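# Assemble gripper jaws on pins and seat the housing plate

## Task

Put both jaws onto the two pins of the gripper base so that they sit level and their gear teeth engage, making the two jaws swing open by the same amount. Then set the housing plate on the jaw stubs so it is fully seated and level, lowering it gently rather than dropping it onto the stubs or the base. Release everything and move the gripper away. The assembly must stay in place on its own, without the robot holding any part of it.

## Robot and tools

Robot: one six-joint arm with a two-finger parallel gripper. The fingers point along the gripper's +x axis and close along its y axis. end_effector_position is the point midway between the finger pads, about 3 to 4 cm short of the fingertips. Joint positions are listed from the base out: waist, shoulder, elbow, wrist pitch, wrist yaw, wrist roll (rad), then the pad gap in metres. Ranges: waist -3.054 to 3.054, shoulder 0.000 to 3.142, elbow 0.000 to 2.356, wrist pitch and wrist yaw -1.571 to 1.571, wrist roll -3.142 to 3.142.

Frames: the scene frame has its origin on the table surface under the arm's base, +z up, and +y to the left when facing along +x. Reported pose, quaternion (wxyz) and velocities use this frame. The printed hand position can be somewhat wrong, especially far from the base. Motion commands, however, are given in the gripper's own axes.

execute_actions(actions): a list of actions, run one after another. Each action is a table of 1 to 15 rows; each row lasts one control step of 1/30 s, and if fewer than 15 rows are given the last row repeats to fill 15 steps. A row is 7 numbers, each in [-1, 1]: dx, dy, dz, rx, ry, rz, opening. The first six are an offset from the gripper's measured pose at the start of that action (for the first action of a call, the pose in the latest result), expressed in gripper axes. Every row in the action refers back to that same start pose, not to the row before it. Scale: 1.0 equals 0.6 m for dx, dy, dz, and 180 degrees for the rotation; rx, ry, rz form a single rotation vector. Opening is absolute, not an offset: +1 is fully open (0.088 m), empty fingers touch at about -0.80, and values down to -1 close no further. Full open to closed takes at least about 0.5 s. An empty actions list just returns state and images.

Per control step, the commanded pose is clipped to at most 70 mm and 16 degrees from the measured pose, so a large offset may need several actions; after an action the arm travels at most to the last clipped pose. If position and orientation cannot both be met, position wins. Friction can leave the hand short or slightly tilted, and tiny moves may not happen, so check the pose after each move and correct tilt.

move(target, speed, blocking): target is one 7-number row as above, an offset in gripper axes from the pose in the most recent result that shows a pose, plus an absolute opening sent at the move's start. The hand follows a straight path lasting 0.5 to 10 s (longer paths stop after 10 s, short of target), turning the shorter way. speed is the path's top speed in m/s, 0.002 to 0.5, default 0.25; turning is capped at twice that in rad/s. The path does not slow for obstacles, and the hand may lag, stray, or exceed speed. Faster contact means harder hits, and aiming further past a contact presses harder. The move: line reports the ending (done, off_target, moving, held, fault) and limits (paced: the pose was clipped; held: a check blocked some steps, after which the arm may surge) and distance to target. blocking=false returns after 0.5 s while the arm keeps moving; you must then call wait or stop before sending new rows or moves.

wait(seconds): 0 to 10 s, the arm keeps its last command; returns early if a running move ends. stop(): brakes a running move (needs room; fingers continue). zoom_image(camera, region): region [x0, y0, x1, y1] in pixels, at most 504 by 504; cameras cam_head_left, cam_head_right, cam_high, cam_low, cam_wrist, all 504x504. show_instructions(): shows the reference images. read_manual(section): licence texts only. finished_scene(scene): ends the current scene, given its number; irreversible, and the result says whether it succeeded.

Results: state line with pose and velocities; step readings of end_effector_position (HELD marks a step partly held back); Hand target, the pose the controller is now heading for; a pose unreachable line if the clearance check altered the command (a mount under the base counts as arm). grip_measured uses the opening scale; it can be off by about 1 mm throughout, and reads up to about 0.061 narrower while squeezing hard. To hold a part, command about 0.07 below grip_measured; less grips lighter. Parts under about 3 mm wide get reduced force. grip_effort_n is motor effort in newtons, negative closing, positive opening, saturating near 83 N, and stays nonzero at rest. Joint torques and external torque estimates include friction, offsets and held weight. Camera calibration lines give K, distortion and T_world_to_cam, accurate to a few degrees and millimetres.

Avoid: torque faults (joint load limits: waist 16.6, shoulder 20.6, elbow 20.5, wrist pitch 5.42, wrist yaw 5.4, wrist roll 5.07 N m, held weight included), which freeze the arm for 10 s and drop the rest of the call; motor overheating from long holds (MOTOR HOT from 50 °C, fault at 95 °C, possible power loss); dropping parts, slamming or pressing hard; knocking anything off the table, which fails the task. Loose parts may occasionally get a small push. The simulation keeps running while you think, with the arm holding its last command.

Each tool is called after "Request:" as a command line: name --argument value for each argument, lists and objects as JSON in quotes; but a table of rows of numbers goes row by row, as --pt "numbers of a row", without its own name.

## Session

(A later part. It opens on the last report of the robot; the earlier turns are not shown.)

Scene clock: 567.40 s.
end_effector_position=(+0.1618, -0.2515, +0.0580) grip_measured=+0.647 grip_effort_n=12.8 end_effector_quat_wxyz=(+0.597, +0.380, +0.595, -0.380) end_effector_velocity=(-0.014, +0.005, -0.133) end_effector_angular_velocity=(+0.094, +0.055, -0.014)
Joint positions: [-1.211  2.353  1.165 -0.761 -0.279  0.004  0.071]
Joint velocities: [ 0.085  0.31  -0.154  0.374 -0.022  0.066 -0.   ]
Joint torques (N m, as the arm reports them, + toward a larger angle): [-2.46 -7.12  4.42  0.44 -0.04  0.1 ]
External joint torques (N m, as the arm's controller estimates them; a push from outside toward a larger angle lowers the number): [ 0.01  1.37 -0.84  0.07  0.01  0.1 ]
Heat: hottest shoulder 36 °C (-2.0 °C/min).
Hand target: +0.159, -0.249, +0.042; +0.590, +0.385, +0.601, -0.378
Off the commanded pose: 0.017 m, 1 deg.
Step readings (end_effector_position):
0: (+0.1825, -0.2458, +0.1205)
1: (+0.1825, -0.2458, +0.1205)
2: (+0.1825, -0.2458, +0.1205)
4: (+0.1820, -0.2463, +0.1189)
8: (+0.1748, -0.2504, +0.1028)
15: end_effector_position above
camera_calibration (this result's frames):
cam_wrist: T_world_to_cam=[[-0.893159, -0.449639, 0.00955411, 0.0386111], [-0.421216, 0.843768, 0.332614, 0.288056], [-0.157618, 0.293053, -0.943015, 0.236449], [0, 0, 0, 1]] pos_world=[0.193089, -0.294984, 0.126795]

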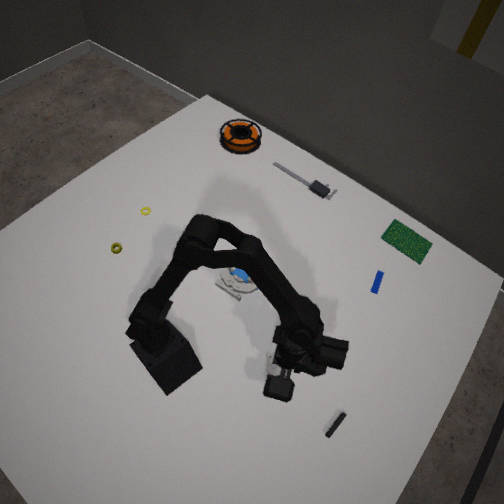

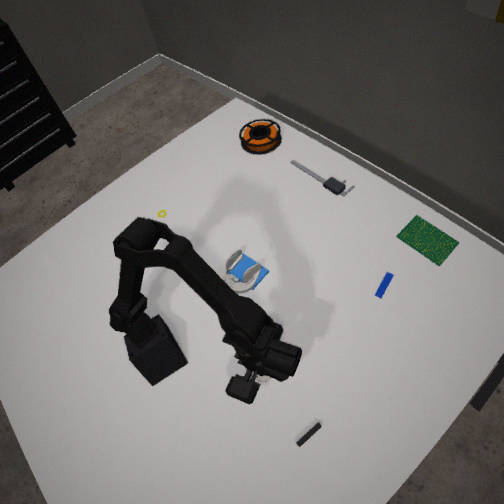

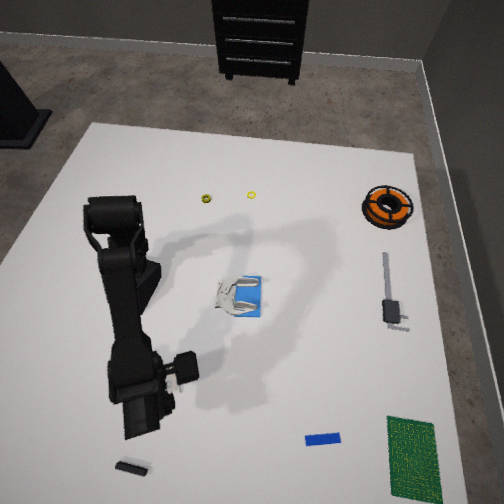

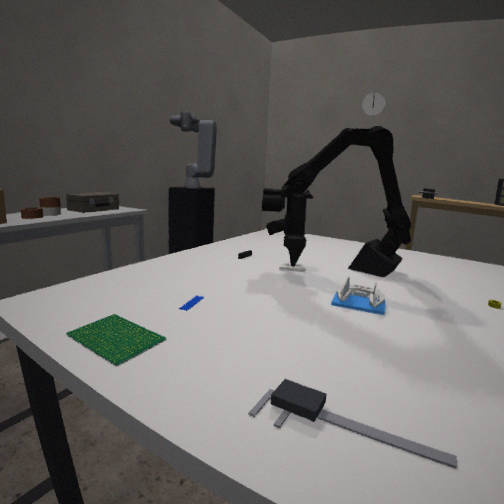

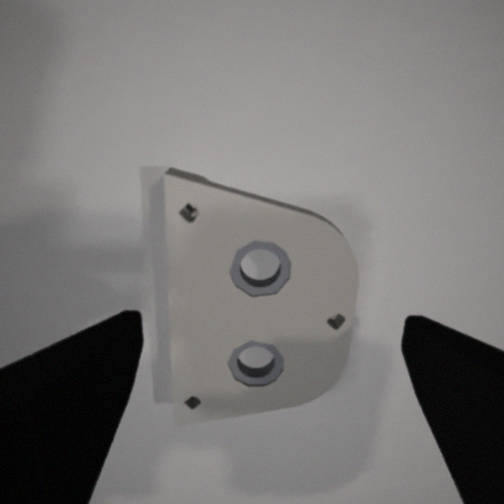

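Request:
execute_actions --actions '[]'

Scene clock: 568.57 s.
end_effector_position=(+0.1622, -0.2524, +0.0488) grip_measured=+0.647 grip_effort_n=12.8 end_effector_quat_wxyz=(+0.597, +0.378, +0.596, -0.380) end_effector_velocity=(-0.000, +0.007, +0.001) end_effector_angular_velocity=(+0.028, -0.012, -0.001)
Joint positions: [-1.202  2.374  1.154 -0.727 -0.279  0.01   0.071]
Joint velocities: [-0.002 -0.007 -0.007 -0.022 -0.022 -0.007 -0.   ]
Joint torques (N m, as the arm reports them, + toward a larger angle): [-2.63 -6.66  4.16  0.38 -0.07  0.1 ]
External joint torques (N m, as the arm's controller estimates them; a push from outside toward a larger angle lowers the number): [-0.11  1.03 -0.46  0.08 -0.06  0.1 ]
Heat: hottest shoulder 36 °C (-2.0 °C/min).
Hand target: +0.159, -0.249, +0.042; +0.590, +0.385, +0.601, -0.378
Off the commanded pose: 0.008 m, 1 deg.
camera_calibration (this result's frames):
cam_wrist: T_world_to_cam=[[-0.89147, -0.452895, 0.0129495, 0.0373926], [-0.423383, 0.842877, 0.332122, 0.292185], [-0.161331, 0.290594, -0.943147, 0.228115], [0, 0, 0, 1]] pos_world=[0.193843, -0.29563, 0.11762]

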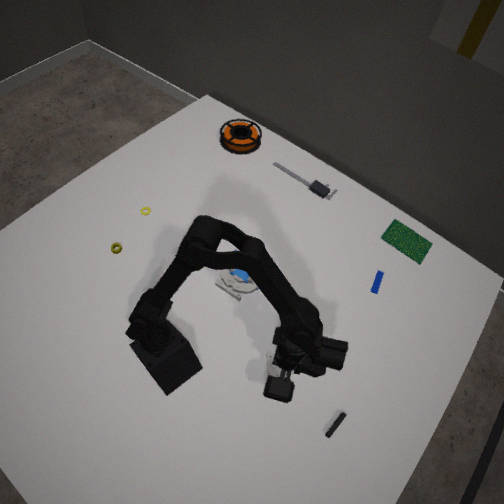

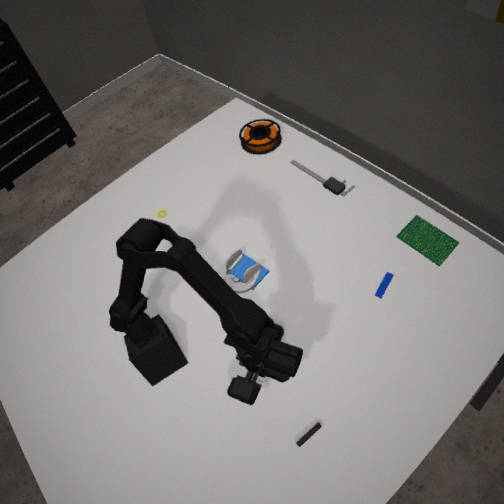

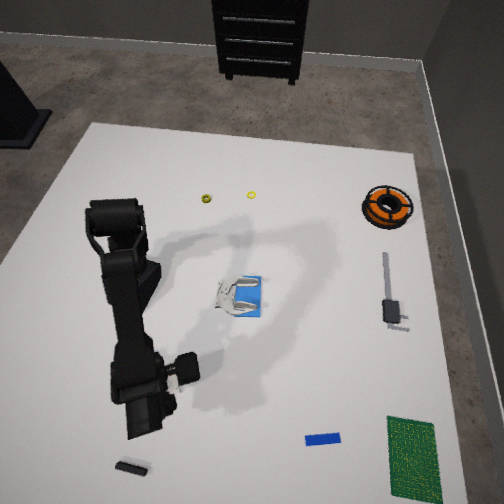

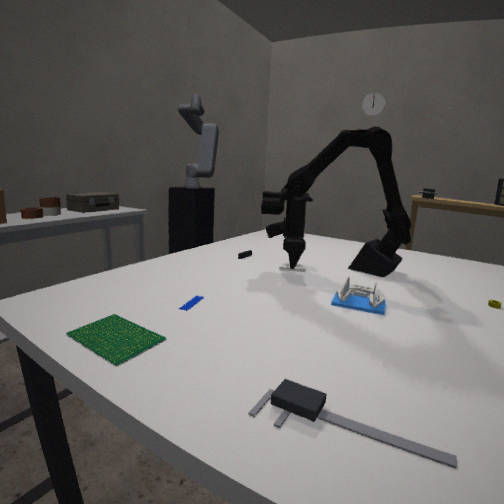

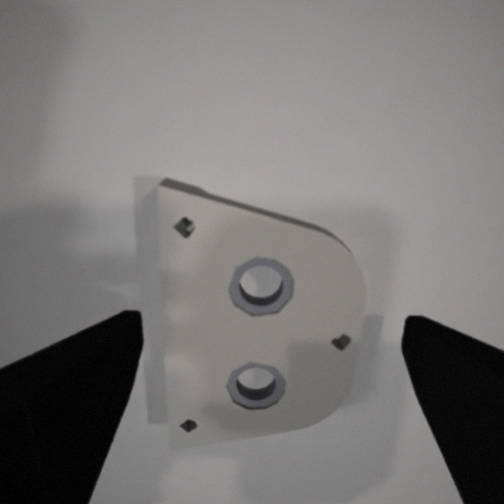

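Request:
zoom_image --camera "cam_wrist" --region '[120, 165, 420, 465]'

Region (120, 165, 420, 465) of cam_wrist's 504x504 image, scaled by 1.680, with more detail than that image has.

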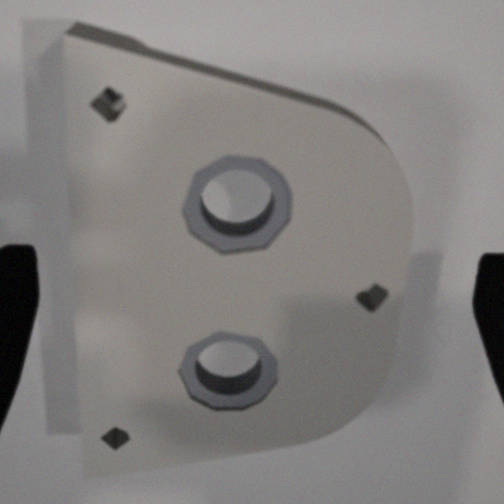

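Request:
execute_actions --actions '[[[0.014,0.001,-0.0052,0.003,0.0067,0.0005,0.65],[0.0155,0.003,-0.0055,0.0037,0.0067,0.0005,0.65],[0.0175,0.0045,-0.0058,0.0044,0.0067,0.0005,0.62],[0.0195,0.0055,-0.0061,0.005,0.0067,0.0005,0.6],[0.0215,0.0055,-0.0063,0.005,0.0067,0.0005,0.57],[0.023,0.0055,-0.0065,0.005,0.0067,0.0005,0.54],[0.0235,0.0055,-0.0065,0.005,0.0067,0.0005,0.51],[0.0235,0.0055,-0.0065,0.005,0.0067,0.0005,0.48],[0.0235,0.0055,-0.0065,0.005,0.0067,0.0005,0.45],[0.0235,0.0055,-0.0065,0.005,0.0067,0.0005,0.41],[0.0235,0.0055,-0.0065,0.005,0.0067,0.0005,0.37],[0.0235,0.0055,-0.0065,0.005,0.0067,0.0005,0.33],[0.0235,0.0055,-0.0065,0.005,0.0067,0.0005,0.28],[0.0235,0.0055,-0.0065,0.005,0.0067,0.0005,0.22],[0.0235,0.0055,-0.0065,0.005,0.0067,0.0005,0.14]]]'

Scene clock: 583.17 s.
end_effector_position=(+0.1665, -0.2517, +0.0421) grip_measured=+0.288 grip_effort_n=-15.6 end_effector_quat_wxyz=(+0.597, +0.380, +0.594, -0.383) end_effector_velocity=(+0.001, -0.001, +0.000) end_effector_angular_velocity=(-0.003, -0.011, +0.022)
Joint positions: [-1.183  2.387  1.149 -0.701 -0.285  0.036  0.053]
Joint velocities: [-0.002 -0.002 -0.002  0.007 -0.007 -0.022 -0.086]
Joint torques (N m, as the arm reports them, + toward a larger angle): [-2.65 -6.52  3.97  0.38 -0.13  0.1 ]
External joint torques (N m, as the arm's controller estimates them; a push from outside toward a larger angle lowers the number): [-0.06  1.2  -0.61  0.07 -0.12  0.1 ]
Heat: hottest shoulder 36 °C (-1.0 °C/min).
Hand target: +0.163, -0.247, +0.035; +0.588, +0.387, +0.599, -0.381
Off the commanded pose: 0.009 m, 1 deg.
Step readings (end_effector_position):
0: (+0.1622, -0.2524, +0.0488)
1: (+0.1622, -0.2524, +0.0487)
2: (+0.1624, -0.2526, +0.0484)
4: (+0.1639, -0.2528, +0.0472)
8: (+0.1665, -0.2520, +0.0436)
15: end_effector_position above
camera_calibration (this result's frames):
cam_wrist: T_world_to_cam=[[-0.894819, -0.446226, 0.0134911, 0.0438247], [-0.417332, 0.846846, 0.329674, 0.295785], [-0.158534, 0.289369, -0.943998, 0.221513], [0, 0, 0, 1]] pos_world=[0.197773, -0.295028, 0.111004]

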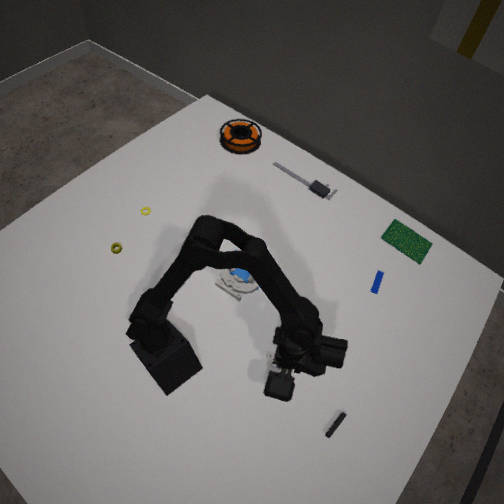

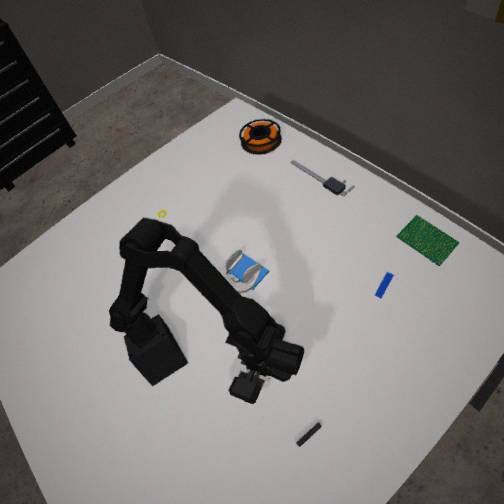

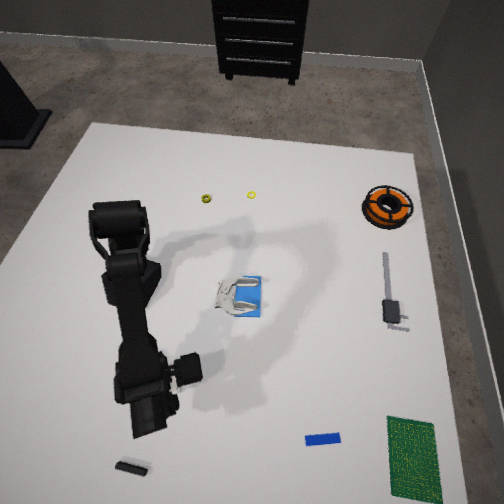

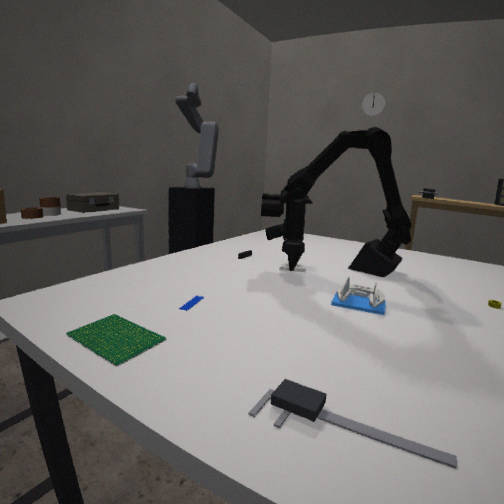

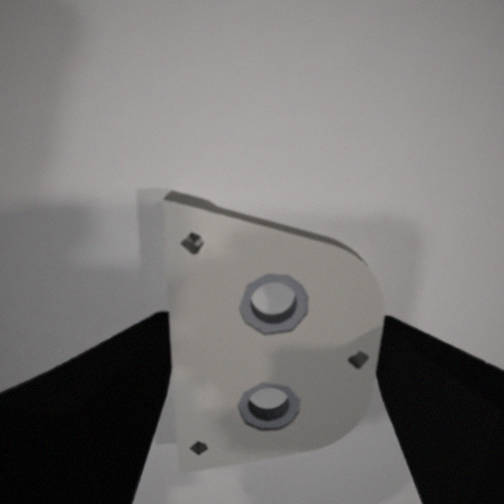

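Request:
execute_actions --actions '[]'

Request:
zoom_image --camera "cam_wrist" --region '[120, 180, 420, 480]'

Scene clock: 585.60 s.
end_effector_position=(+0.1666, -0.2518, +0.0421) grip_measured=+0.216 grip_effort_n=-83.5 end_effector_quat_wxyz=(+0.597, +0.380, +0.594, -0.383) end_effector_velocity=(-0.001, -0.000, +0.001) end_effector_angular_velocity=(-0.001, +0.006, -0.010)
Joint positions: [-1.183  2.387  1.149 -0.701 -0.285  0.036  0.05 ]
Joint velocities: [-0.002 -0.002  0.002 -0.007  0.007  0.007 -0.   ]
Joint torques (N m, as the arm reports them, + toward a larger angle): [-2.65 -6.51  3.97  0.41 -0.12  0.1 ]
External joint torques (N m, as the arm's controller estimates them; a push from outside toward a larger angle lowers the number): [-0.05  1.19 -0.64  0.07 -0.12  0.1 ]
Heat: hottest shoulder 36 °C (-1.0 °C/min).
Hand target: +0.163, -0.247, +0.035; +0.588, +0.387, +0.599, -0.381
Off the commanded pose: 0.009 m, 1 deg.
camera_calibration (this result's frames):
cam_wrist: T_world_to_cam=[[-0.894946, -0.445981, 0.0131063, 0.0439816], [-0.41727, 0.84701, 0.329332, 0.295907], [-0.157977, 0.289265, -0.944123, 0.221427], [0, 0, 0, 1]] pos_world=[0.197814, -0.295072, 0.111026]

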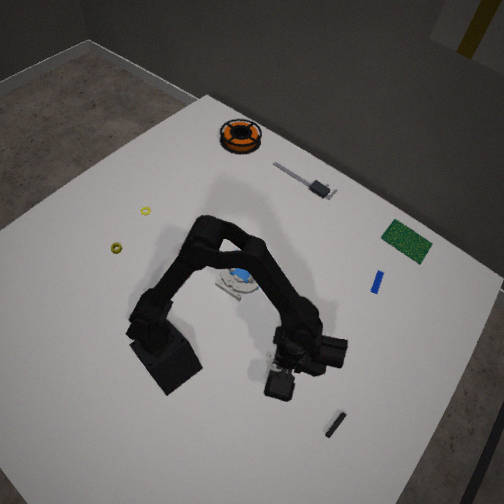

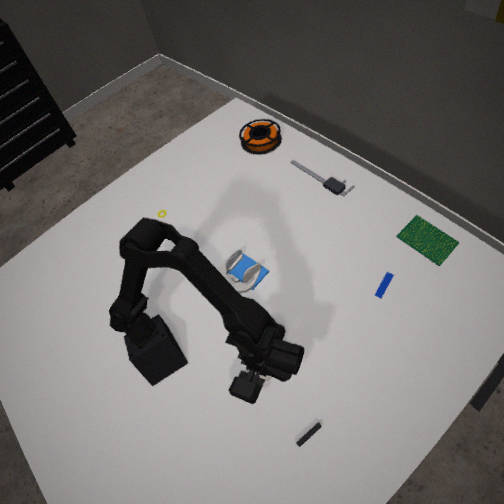

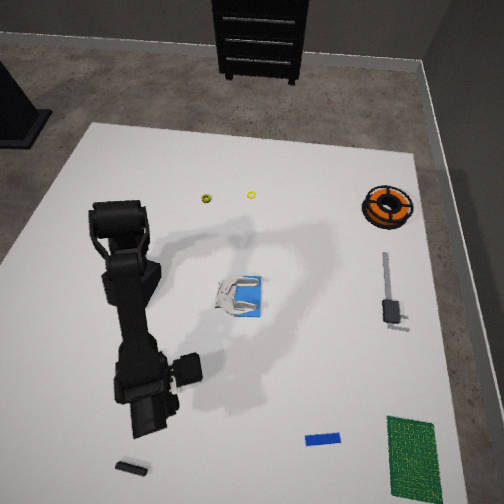

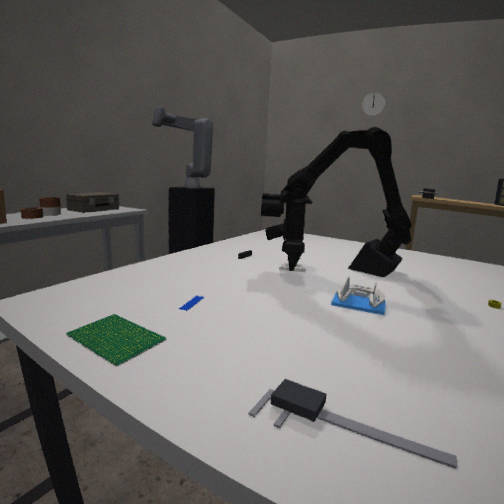

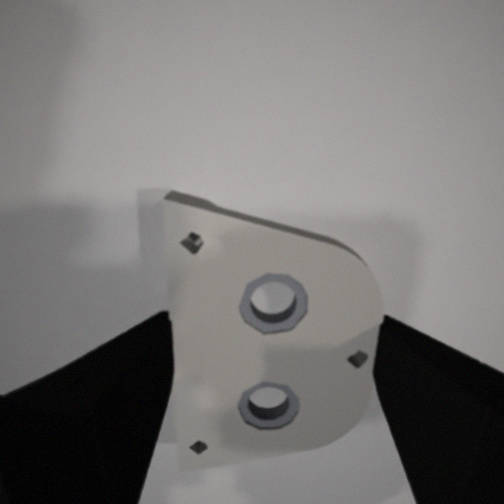

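Region (120, 180, 420, 480) of cam_wrist's 504x504 image, scaled by 1.680, with more detail than that image has.

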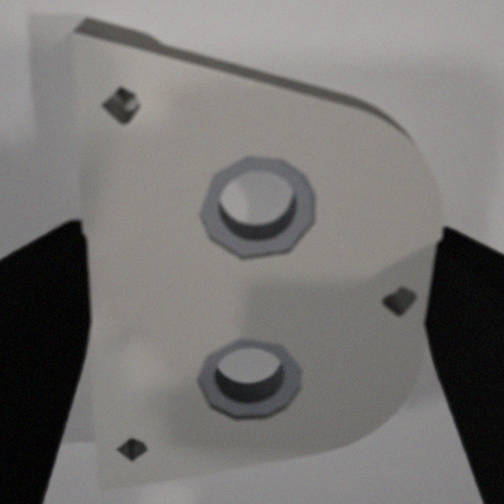

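Request:
execute_actions --actions '[[[-0.006,0,0,0,0,0,0.13],[-0.014,0,0,-0.0056,0,0,0.13],[-0.024,0,0,-0.0167,0,0,0.13],[-0.036,0,0,-0.0333,0,0,0.13],[-0.048,0,0,-0.055,0,0,0.13],[-0.06,0.0031,-0.0031,-0.0767,0,0,0.13],[-0.072,0.0093,-0.0092,-0.0983,0,0,0.13],[-0.084,0.0186,-0.0184,-0.12,0,0,0.13],[-0.095,0.0288,-0.0284,-0.1417,0,0,0.13],[-0.105,0.039,-0.0385,-0.1633,0,0,0.13],[-0.113,0.0492,-0.0486,-0.185,0,0,0.13],[-0.12,0.0595,-0.0587,-0.2067,0,0,0.13],[-0.125,0.0697,-0.0688,-0.2283,0,0,0.13],[-0.128,0.0799,-0.0789,-0.25,0,0,0.13],[-0.13,0.0898,-0.0887,-0.2717,0,0,0.13]],[[-0.016,0.0586,-0.0081,-0.0889,0,0,0.13],[-0.017,0.0729,-0.0101,-0.1106,0,0,0.13],[-0.018,0.0871,-0.012,-0.1322,0,0,0.13],[-0.018,0.1013,-0.014,-0.1539,0,0,0.13],[-0.018,0.1156,-0.0159,-0.1756,0,0,0.13],[-0.018,0.1298,-0.0179,-0.1972,0,0,0.13],[-0.018,0.144,-0.0199,-0.2189,0,0,0.13],[-0.018,0.1583,-0.0218,-0.2406,0,0,0.13],[-0.018,0.1725,-0.0238,-0.2622,0,0,0.13],[-0.018,0.1867,-0.0258,-0.2839,0,0,0.13],[-0.018,0.2009,-0.0277,-0.3056,0,0,0.13],[-0.018,0.2152,-0.0297,-0.3272,0,0,0.13],[-0.018,0.2272,-0.0314,-0.3489,0,0,0.13],[-0.018,0.2363,-0.0326,-0.3678,0,0,0.13],[-0.018,0.2415,-0.0333,-0.3833,0,0,0.13]]]'

Scene clock: 602.53 s.
end_effector_position=(+0.2311, -0.0877, +0.1181) grip_measured=+0.216 grip_effort_n=-83.5 end_effector_quat_wxyz=(+0.675, -0.207, +0.681, +0.194) end_effector_velocity=(+0.076, +0.205, +0.005) end_effector_angular_velocity=(+0.014, +0.015, +1.843)
Joint positions: [-0.788  1.799  0.976 -0.972 -0.39  -1.275  0.05 ]
Joint velocities: [ 0.667 -0.481 -0.12  -0.081 -0.168 -1.136  0.   ]
Joint torques (N m, as the arm reports them, + toward a larger angle): [-3.68 -6.3   4.29  0.16 -0.08 -0.14]
External joint torques (N m, as the arm's controller estimates them; a push from outside toward a larger angle lowers the number): [-0.16 -1.79 -0.71 -0.22 -0.11 -0.15]
External joint torques at the end of the 1st action: [ 0.06 -1.95 -0.74 -0.21 -0.12 -0.15]
Heat: hottest shoulder 36 °C (-1.0 °C/min).
Hand target: +0.234, -0.071, +0.118; +0.658, -0.256, +0.664, +0.244
Off the commanded pose: 0.019 m, 9 deg.
Step readings (end_effector_position; steps 1 to 15: 1st action; 16 to 30: 2nd action):
0: (+0.1666, -0.2518, +0.0421)
1: (+0.1666, -0.2518, +0.0421)
2: (+0.1664, -0.2513, +0.0422)
4: (+0.1643, -0.2478, +0.0442)
8: (+0.1621, -0.2415, +0.0620)
15: (+0.1863, -0.2078, +0.1113)
16: (+0.1900, -0.2003, +0.1147)
17: (+0.1934, -0.1927, +0.1166)
19: (+0.1995, -0.1765, +0.1183)
23: (+0.2106, -0.1435, +0.1181)
30: end_effector_position above
camera_calibration (this result's frames):
cam_wrist: T_world_to_cam=[[0.569627, -0.821503, 0.0256388, -0.198965], [-0.775272, -0.526689, 0.348642, 0.118772], [-0.272907, -0.218473, -0.936905, 0.23711], [0, 0, 0, 1]] pos_world=[0.270126, -0.0490923, 0.185842]

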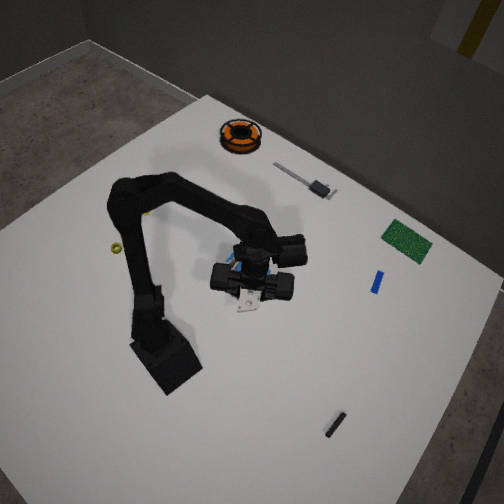

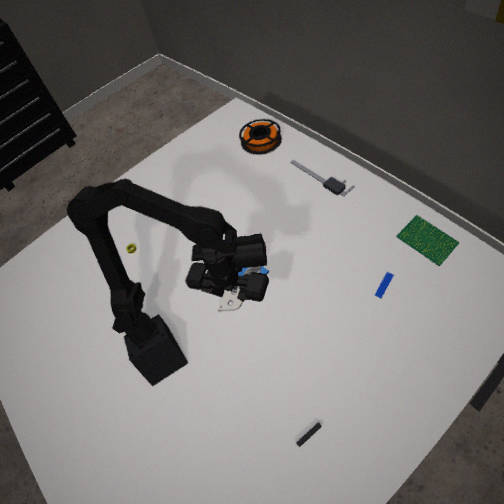

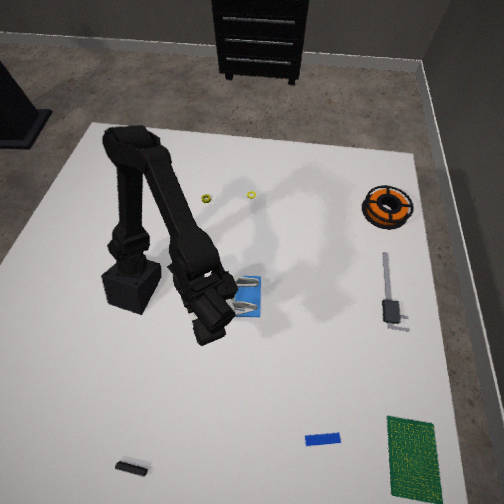

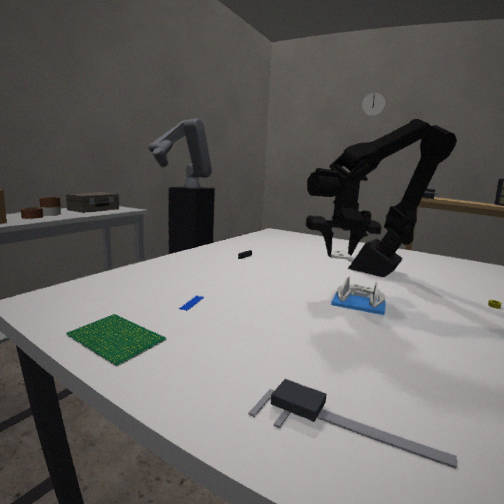

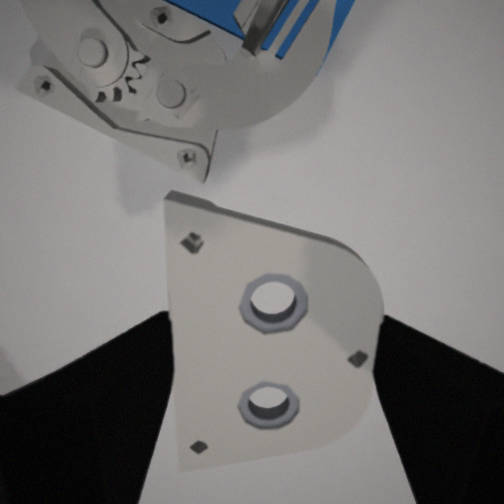

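Request:
execute_actions --actions '[]'

Scene clock: 603.57 s.
end_effector_position=(+0.2359, -0.0739, +0.1182) grip_measured=+0.216 grip_effort_n=-83.5 end_effector_quat_wxyz=(+0.658, -0.256, +0.665, +0.242) end_effector_velocity=(-0.000, -0.002, +0.000) end_effector_angular_velocity=(-0.010, -0.001, +0.023)
Joint positions: [-0.742  1.765  0.966 -0.974 -0.399 -1.369  0.05 ]
Joint velocities: [-0.002 -0.002 -0.002  0.007  0.007 -0.022  0.   ]
Joint torques (N m, as the arm reports them, + toward a larger angle): [-3.02 -6.7   4.28  0.08 -0.14 -0.14]
External joint torques (N m, as the arm's controller estimates them; a push from outside toward a larger angle lowers the number): [-0.23 -1.9  -0.71 -0.21 -0.1  -0.14]
Heat: hottest shoulder 36 °C (-1.0 °C/min).
Hand target: +0.234, -0.071, +0.118; +0.658, -0.256, +0.664, +0.244
Off the commanded pose: 0.005 m, 1 deg.
camera_calibration (this result's frames):
cam_wrist: T_world_to_cam=[[0.681927, -0.730942, 0.0264487, -0.210278], [-0.691168, -0.632146, 0.350255, 0.101937], [-0.239297, -0.257129, -0.936281, 0.230737], [0, 0, 0, 1]] pos_world=[0.269064, -0.0299326, 0.185892]

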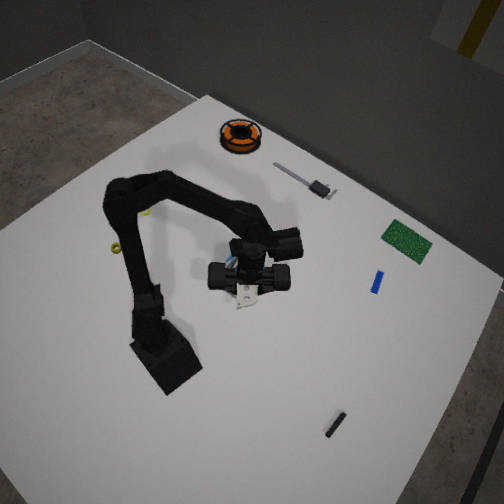

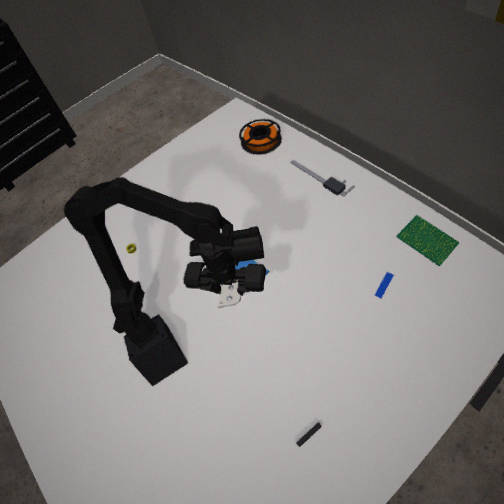

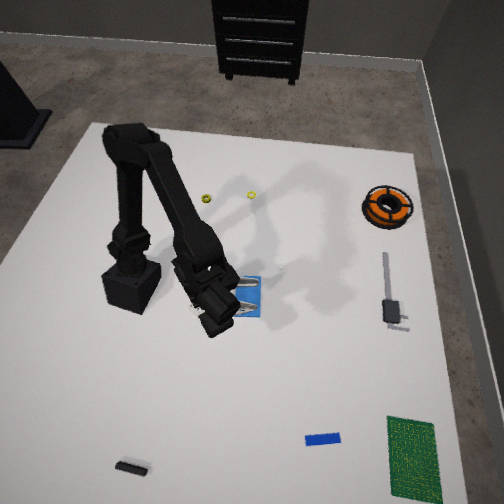

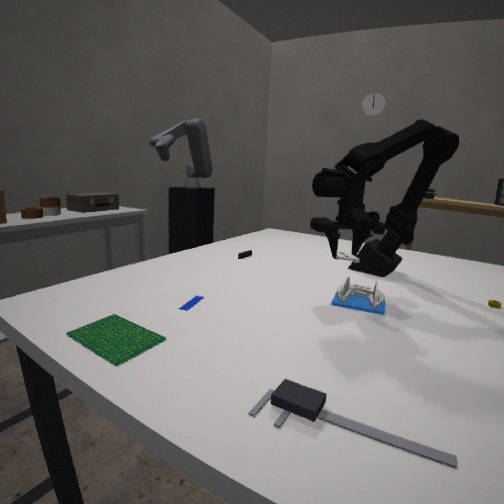

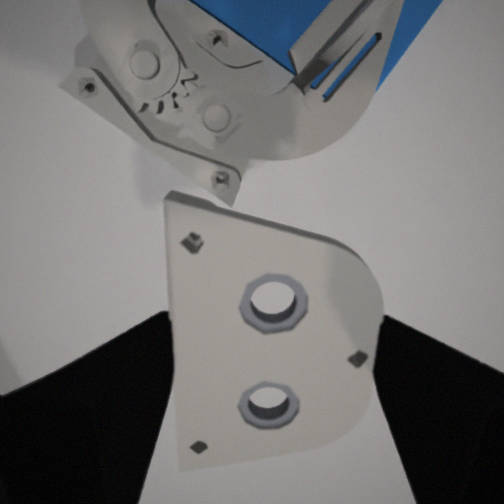

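Request:
execute_actions --actions '[[[0.0006,0.0022,0.0036,-0.0108,-0.0002,0.0001,0.13],[0.0016,0.0056,0.0093,-0.0279,-0.0006,0.0002,0.13],[0.0029,0.01,0.0167,-0.0502,-0.0012,0.0003,0.13],[0.0041,0.0144,0.0241,-0.0725,-0.0017,0.0004,0.13],[0.0054,0.0189,0.0316,-0.0948,-0.0022,0.0006,0.13],[0.0067,0.0233,0.039,-0.1171,-0.0027,0.0007,0.13],[0.008,0.0278,0.0464,-0.1394,-0.0032,0.0009,0.13],[0.0092,0.0322,0.0539,-0.1617,-0.0037,0.001,0.13],[0.0105,0.0366,0.0613,-0.184,-0.0042,0.0011,0.13],[0.0118,0.0411,0.0687,-0.2063,-0.0047,0.0013,0.13],[0.0131,0.0455,0.0762,-0.2286,-0.0052,0.0014,0.13],[0.0143,0.05,0.0836,-0.2509,-0.0058,0.0015,0.13],[0.0156,0.0544,0.091,-0.2732,-0.0063,0.0017,0.13],[0.0168,0.0584,0.0977,-0.2933,-0.0067,0.0018,0.13],[0.0177,0.0617,0.1032,-0.3097,-0.0071,0.0019,0.13]]]'

Scene clock: 609.23 s.
end_effector_position=(+0.2559, -0.0190, +0.1077) grip_measured=+0.216 grip_effort_n=-83.5 end_effector_quat_wxyz=(+0.509, -0.490, +0.515, +0.486) end_effector_velocity=(+0.043, +0.144, -0.026) end_effector_angular_velocity=(+0.080, +0.031, +1.892)
Joint positions: [-0.537  1.685  0.947 -0.952 -0.443 -1.954  0.05 ]
Joint velocities: [ 0.52  -0.164 -0.002  0.037 -0.125 -1.341  0.   ]
Joint torques (N m, as the arm reports them, + toward a larger angle): [-3.16 -6.6   4.15  0.33 -0.15 -0.14]
External joint torques (N m, as the arm's controller estimates them; a push from outside toward a larger angle lowers the number): [-0.15 -1.98 -0.62  0.1  -0.12 -0.14]
Heat: hottest shoulder 36 °C (-1.0 °C/min).
Hand target: +0.257, -0.006, +0.106; +0.471, -0.528, +0.473, +0.526
Off the commanded pose: 0.014 m, 10 deg.
Step readings (end_effector_position):
0: (+0.2359, -0.0739, +0.1182)
1: (+0.2359, -0.0739, +0.1182)
2: (+0.2361, -0.0736, +0.1181)
4: (+0.2375, -0.0704, +0.1170)
8: (+0.2441, -0.0534, +0.1138)
15: end_effector_position above
camera_calibration (this result's frames):
cam_wrist: T_world_to_cam=[[0.999828, -0.016513, 0.00841433, -0.249297], [-0.0184, -0.938783, 0.344017, -0.0232243], [0.00221847, -0.344113, -0.938926, 0.176629], [0, 0, 0, 1]] pos_world=[0.248435, 0.0348611, 0.175929]

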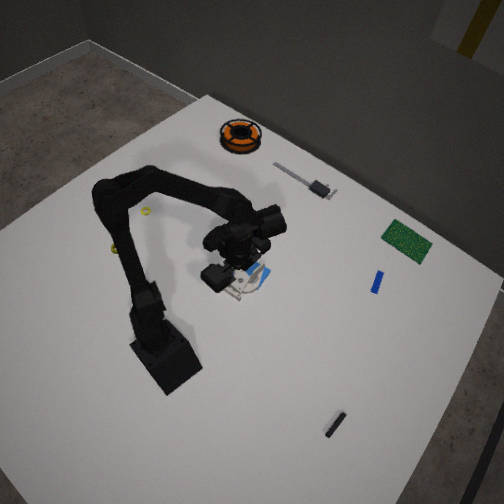

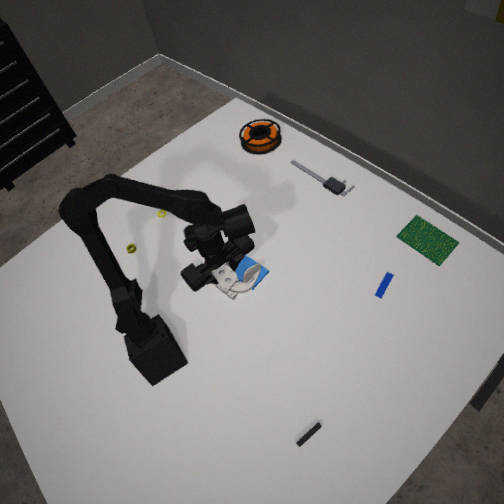

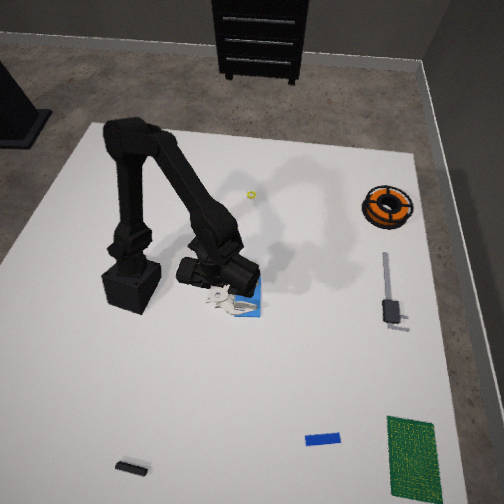

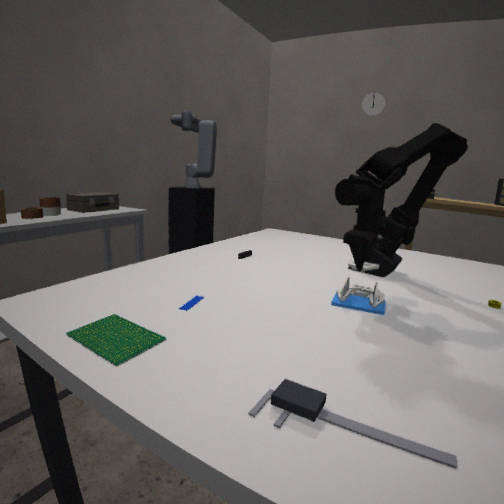

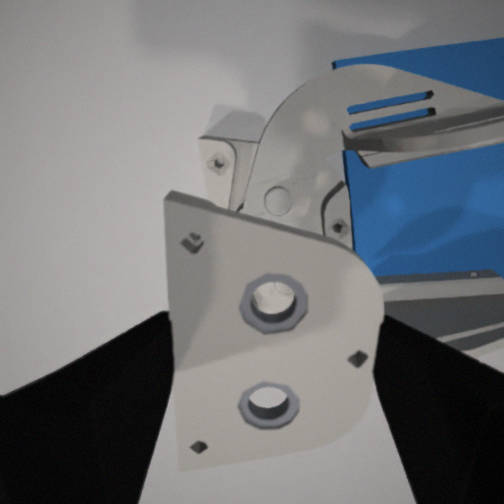

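Request:
execute_actions --actions '[]'

Request:
zoom_image --camera "cam_wrist" --region '[150, 100, 450, 400]'

Scene clock: 610.43 s.
end_effector_position=(+0.2591, -0.0083, +0.1057) grip_measured=+0.216 grip_effort_n=-83.5 end_effector_quat_wxyz=(-0.471, +0.526, -0.476, -0.525) end_effector_velocity=(-0.002, +0.001, -0.001) end_effector_angular_velocity=(+0.011, +0.006, -0.015)
Joint positions: [-0.497  1.672  0.947 -0.948 -0.451 -2.062  0.05 ]
Joint velocities: [-0.002  0.002 -0.002 -0.007 -0.007  0.007 -0.   ]
Joint torques (N m, as the arm reports them, + toward a larger angle): [-2.98 -6.66  4.15  0.31 -0.14 -0.13]
External joint torques (N m, as the arm's controller estimates them; a push from outside toward a larger angle lowers the number): [-0.14 -1.9  -0.61  0.09 -0.1  -0.13]
Heat: hottest shoulder 36 °C (-1.0 °C/min).
Hand target: +0.257, -0.006, +0.106; -0.471, +0.528, -0.473, -0.526
Off the commanded pose: 0.003 m, 1 deg.
camera_calibration (this result's frames):
cam_wrist: T_world_to_cam=[[0.990957, 0.134004, 0.00692949, -0.248656], [0.123713, -0.932415, 0.339554, -0.0486531], [0.0519627, -0.335626, -0.940561, 0.16577], [0, 0, 0, 1]] pos_world=[0.243812, 0.0435927, 0.174161]

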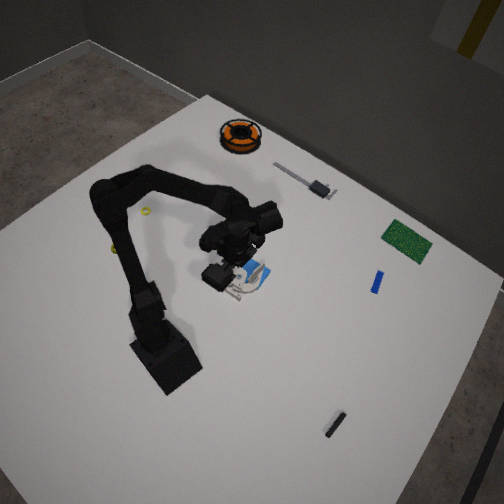

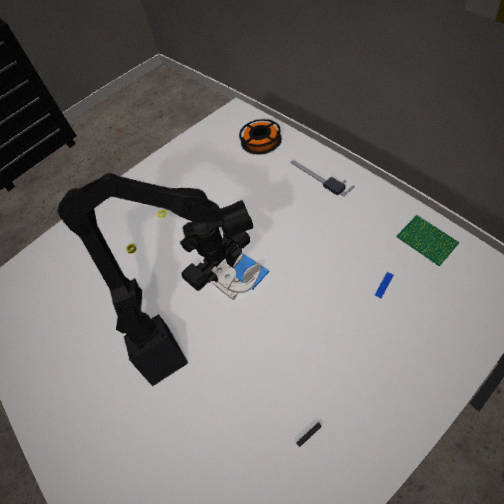

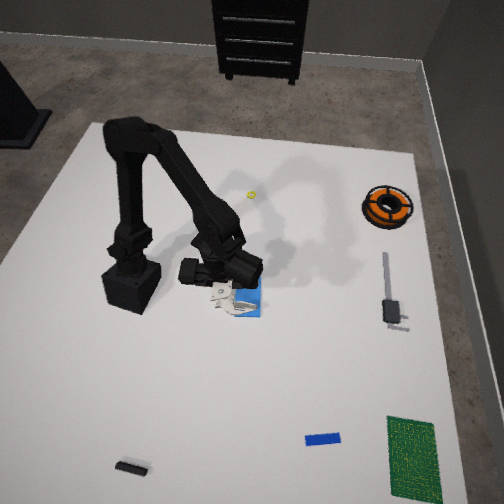

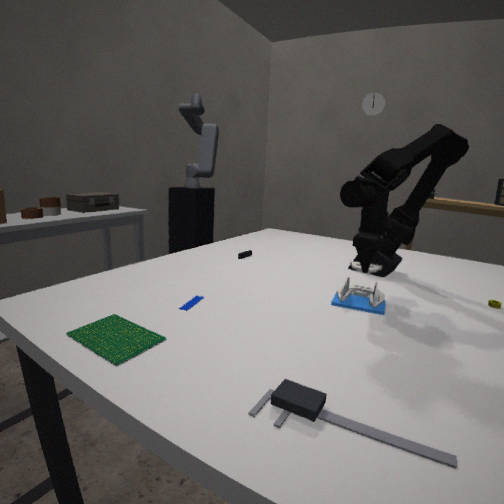

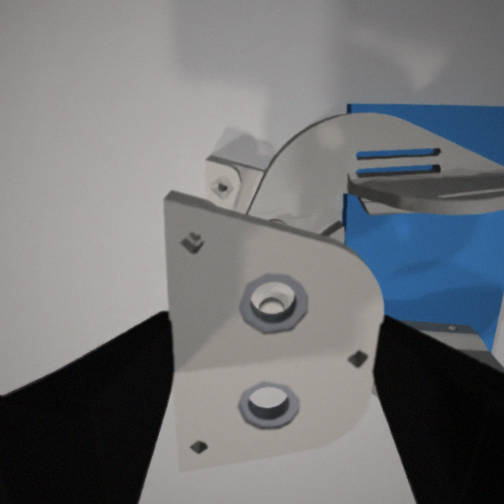

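Region (150, 100, 450, 400) of cam_wrist's 504x504 image, scaled by 1.680, with more detail than that image has.

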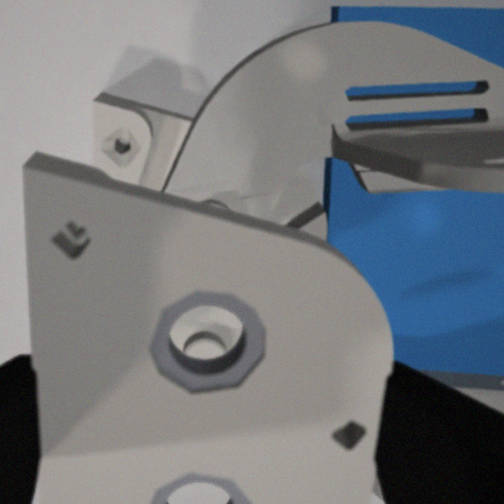

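Request:
execute_actions --actions '[[[0.002,0.0015,0.004,-0.004,-0.002,0.0003,0.13],[0.005,0.0015,0.004,-0.004,-0.0023,0.0007,0.13],[0.01,0.0015,0.004,-0.004,-0.0027,0.0012,0.13],[0.016,0.0016,0.004,-0.0038,-0.0031,0.0018,0.13],[0.022,0.0016,0.004,-0.0036,-0.0036,0.0024,0.13],[0.028,0.0017,0.004,-0.0034,-0.0041,0.003,0.13],[0.034,0.0017,0.0039,-0.0032,-0.0046,0.0036,0.13],[0.04,0.0018,0.0039,-0.003,-0.0051,0.0041,0.13],[0.046,0.0018,0.0038,-0.0028,-0.0055,0.0045,0.13],[0.0515,0.0019,0.0038,-0.0026,-0.0058,0.0047,0.13],[0.0565,0.0019,0.0037,-0.0025,-0.0059,0.0047,0.13],[0.0605,0.0019,0.0037,-0.0025,-0.0059,0.0047,0.13],[0.0635,0.0019,0.0036,-0.0025,-0.0059,0.0047,0.13],[0.0655,0.0019,0.0036,-0.0025,-0.0059,0.0047,0.13],[0.0662,0.0019,0.0036,-0.0025,-0.0059,0.0047,0.13]]]'

Scene clock: 624.97 s.
end_effector_position=(+0.2601, -0.0065, +0.0745) grip_measured=+0.216 grip_effort_n=-83.5 end_effector_quat_wxyz=(-0.468, +0.527, -0.470, -0.532) end_effector_velocity=(-0.006, +0.004, -0.056) end_effector_angular_velocity=(+0.044, +0.037, -0.010)
Joint positions: [-0.441  1.722  0.878 -0.809 -0.462 -2.02   0.05 ]
Joint velocities: [ 0.085  0.115 -0.11   0.212 -0.037  0.081 -0.   ]
Joint torques (N m, as the arm reports them, + toward a larger angle): [-3.08 -4.41  4.08  0.31 -0.17  0.1 ]
External joint torques (N m, as the arm's controller estimates them; a push from outside toward a larger angle lowers the number): [-0.03  0.83 -0.57  0.09 -0.11  0.09]
Heat: hottest shoulder 36 °C (+0.0 °C/min).
Hand target: +0.257, -0.006, +0.067; -0.470, +0.519, -0.473, -0.535
Off the commanded pose: 0.009 m, 1 deg.
Step readings (end_effector_position):
0: (+0.2591, -0.0083, +0.1057)
1: (+0.2591, -0.0082, +0.1057)
2: (+0.2592, -0.0081, +0.1056)
4: (+0.2606, -0.0077, +0.1046)
8: (+0.2617, -0.0064, +0.0963)
15: end_effector_position above
camera_calibration (this result's frames):
cam_wrist: T_world_to_cam=[[0.988504, 0.151139, 0.00408849, -0.248719], [0.141263, -0.932876, 0.331342, -0.0404792], [0.0538927, -0.326956, -0.943502, 0.136781], [0, 0, 0, 1]] pos_world=[0.244206, 0.0445502, 0.143483]

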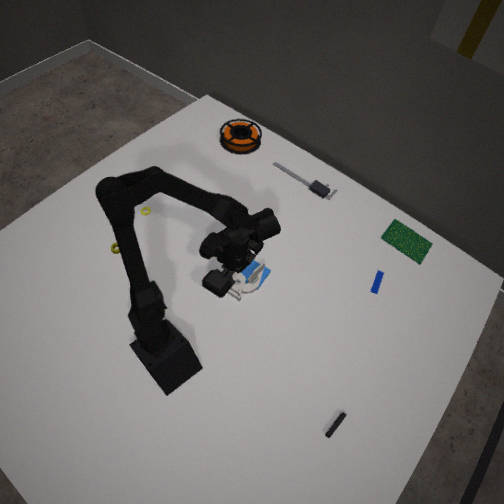

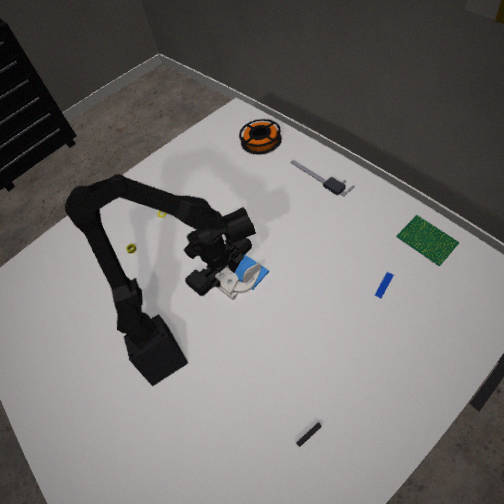

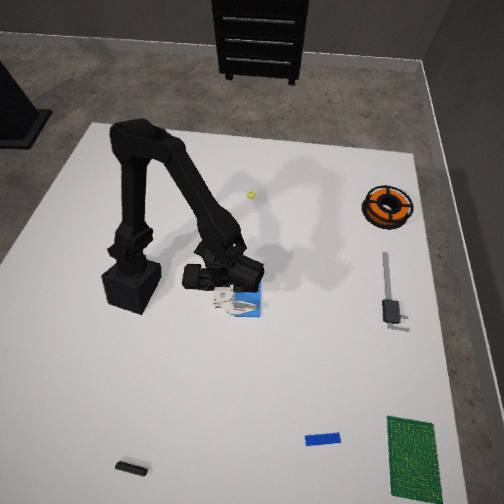

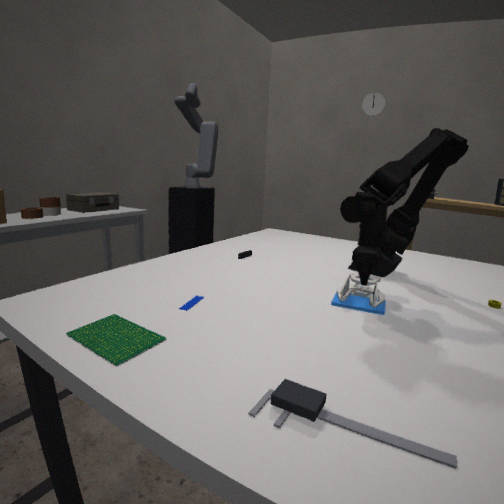

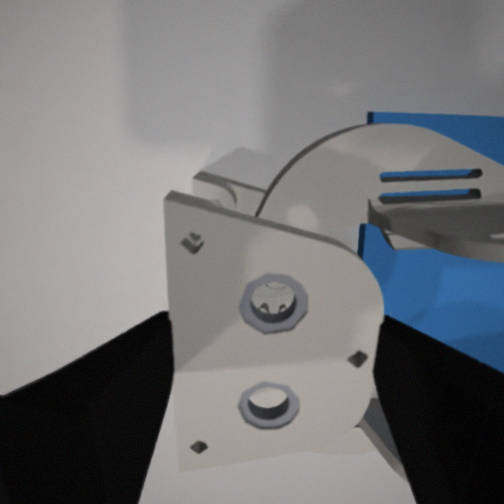

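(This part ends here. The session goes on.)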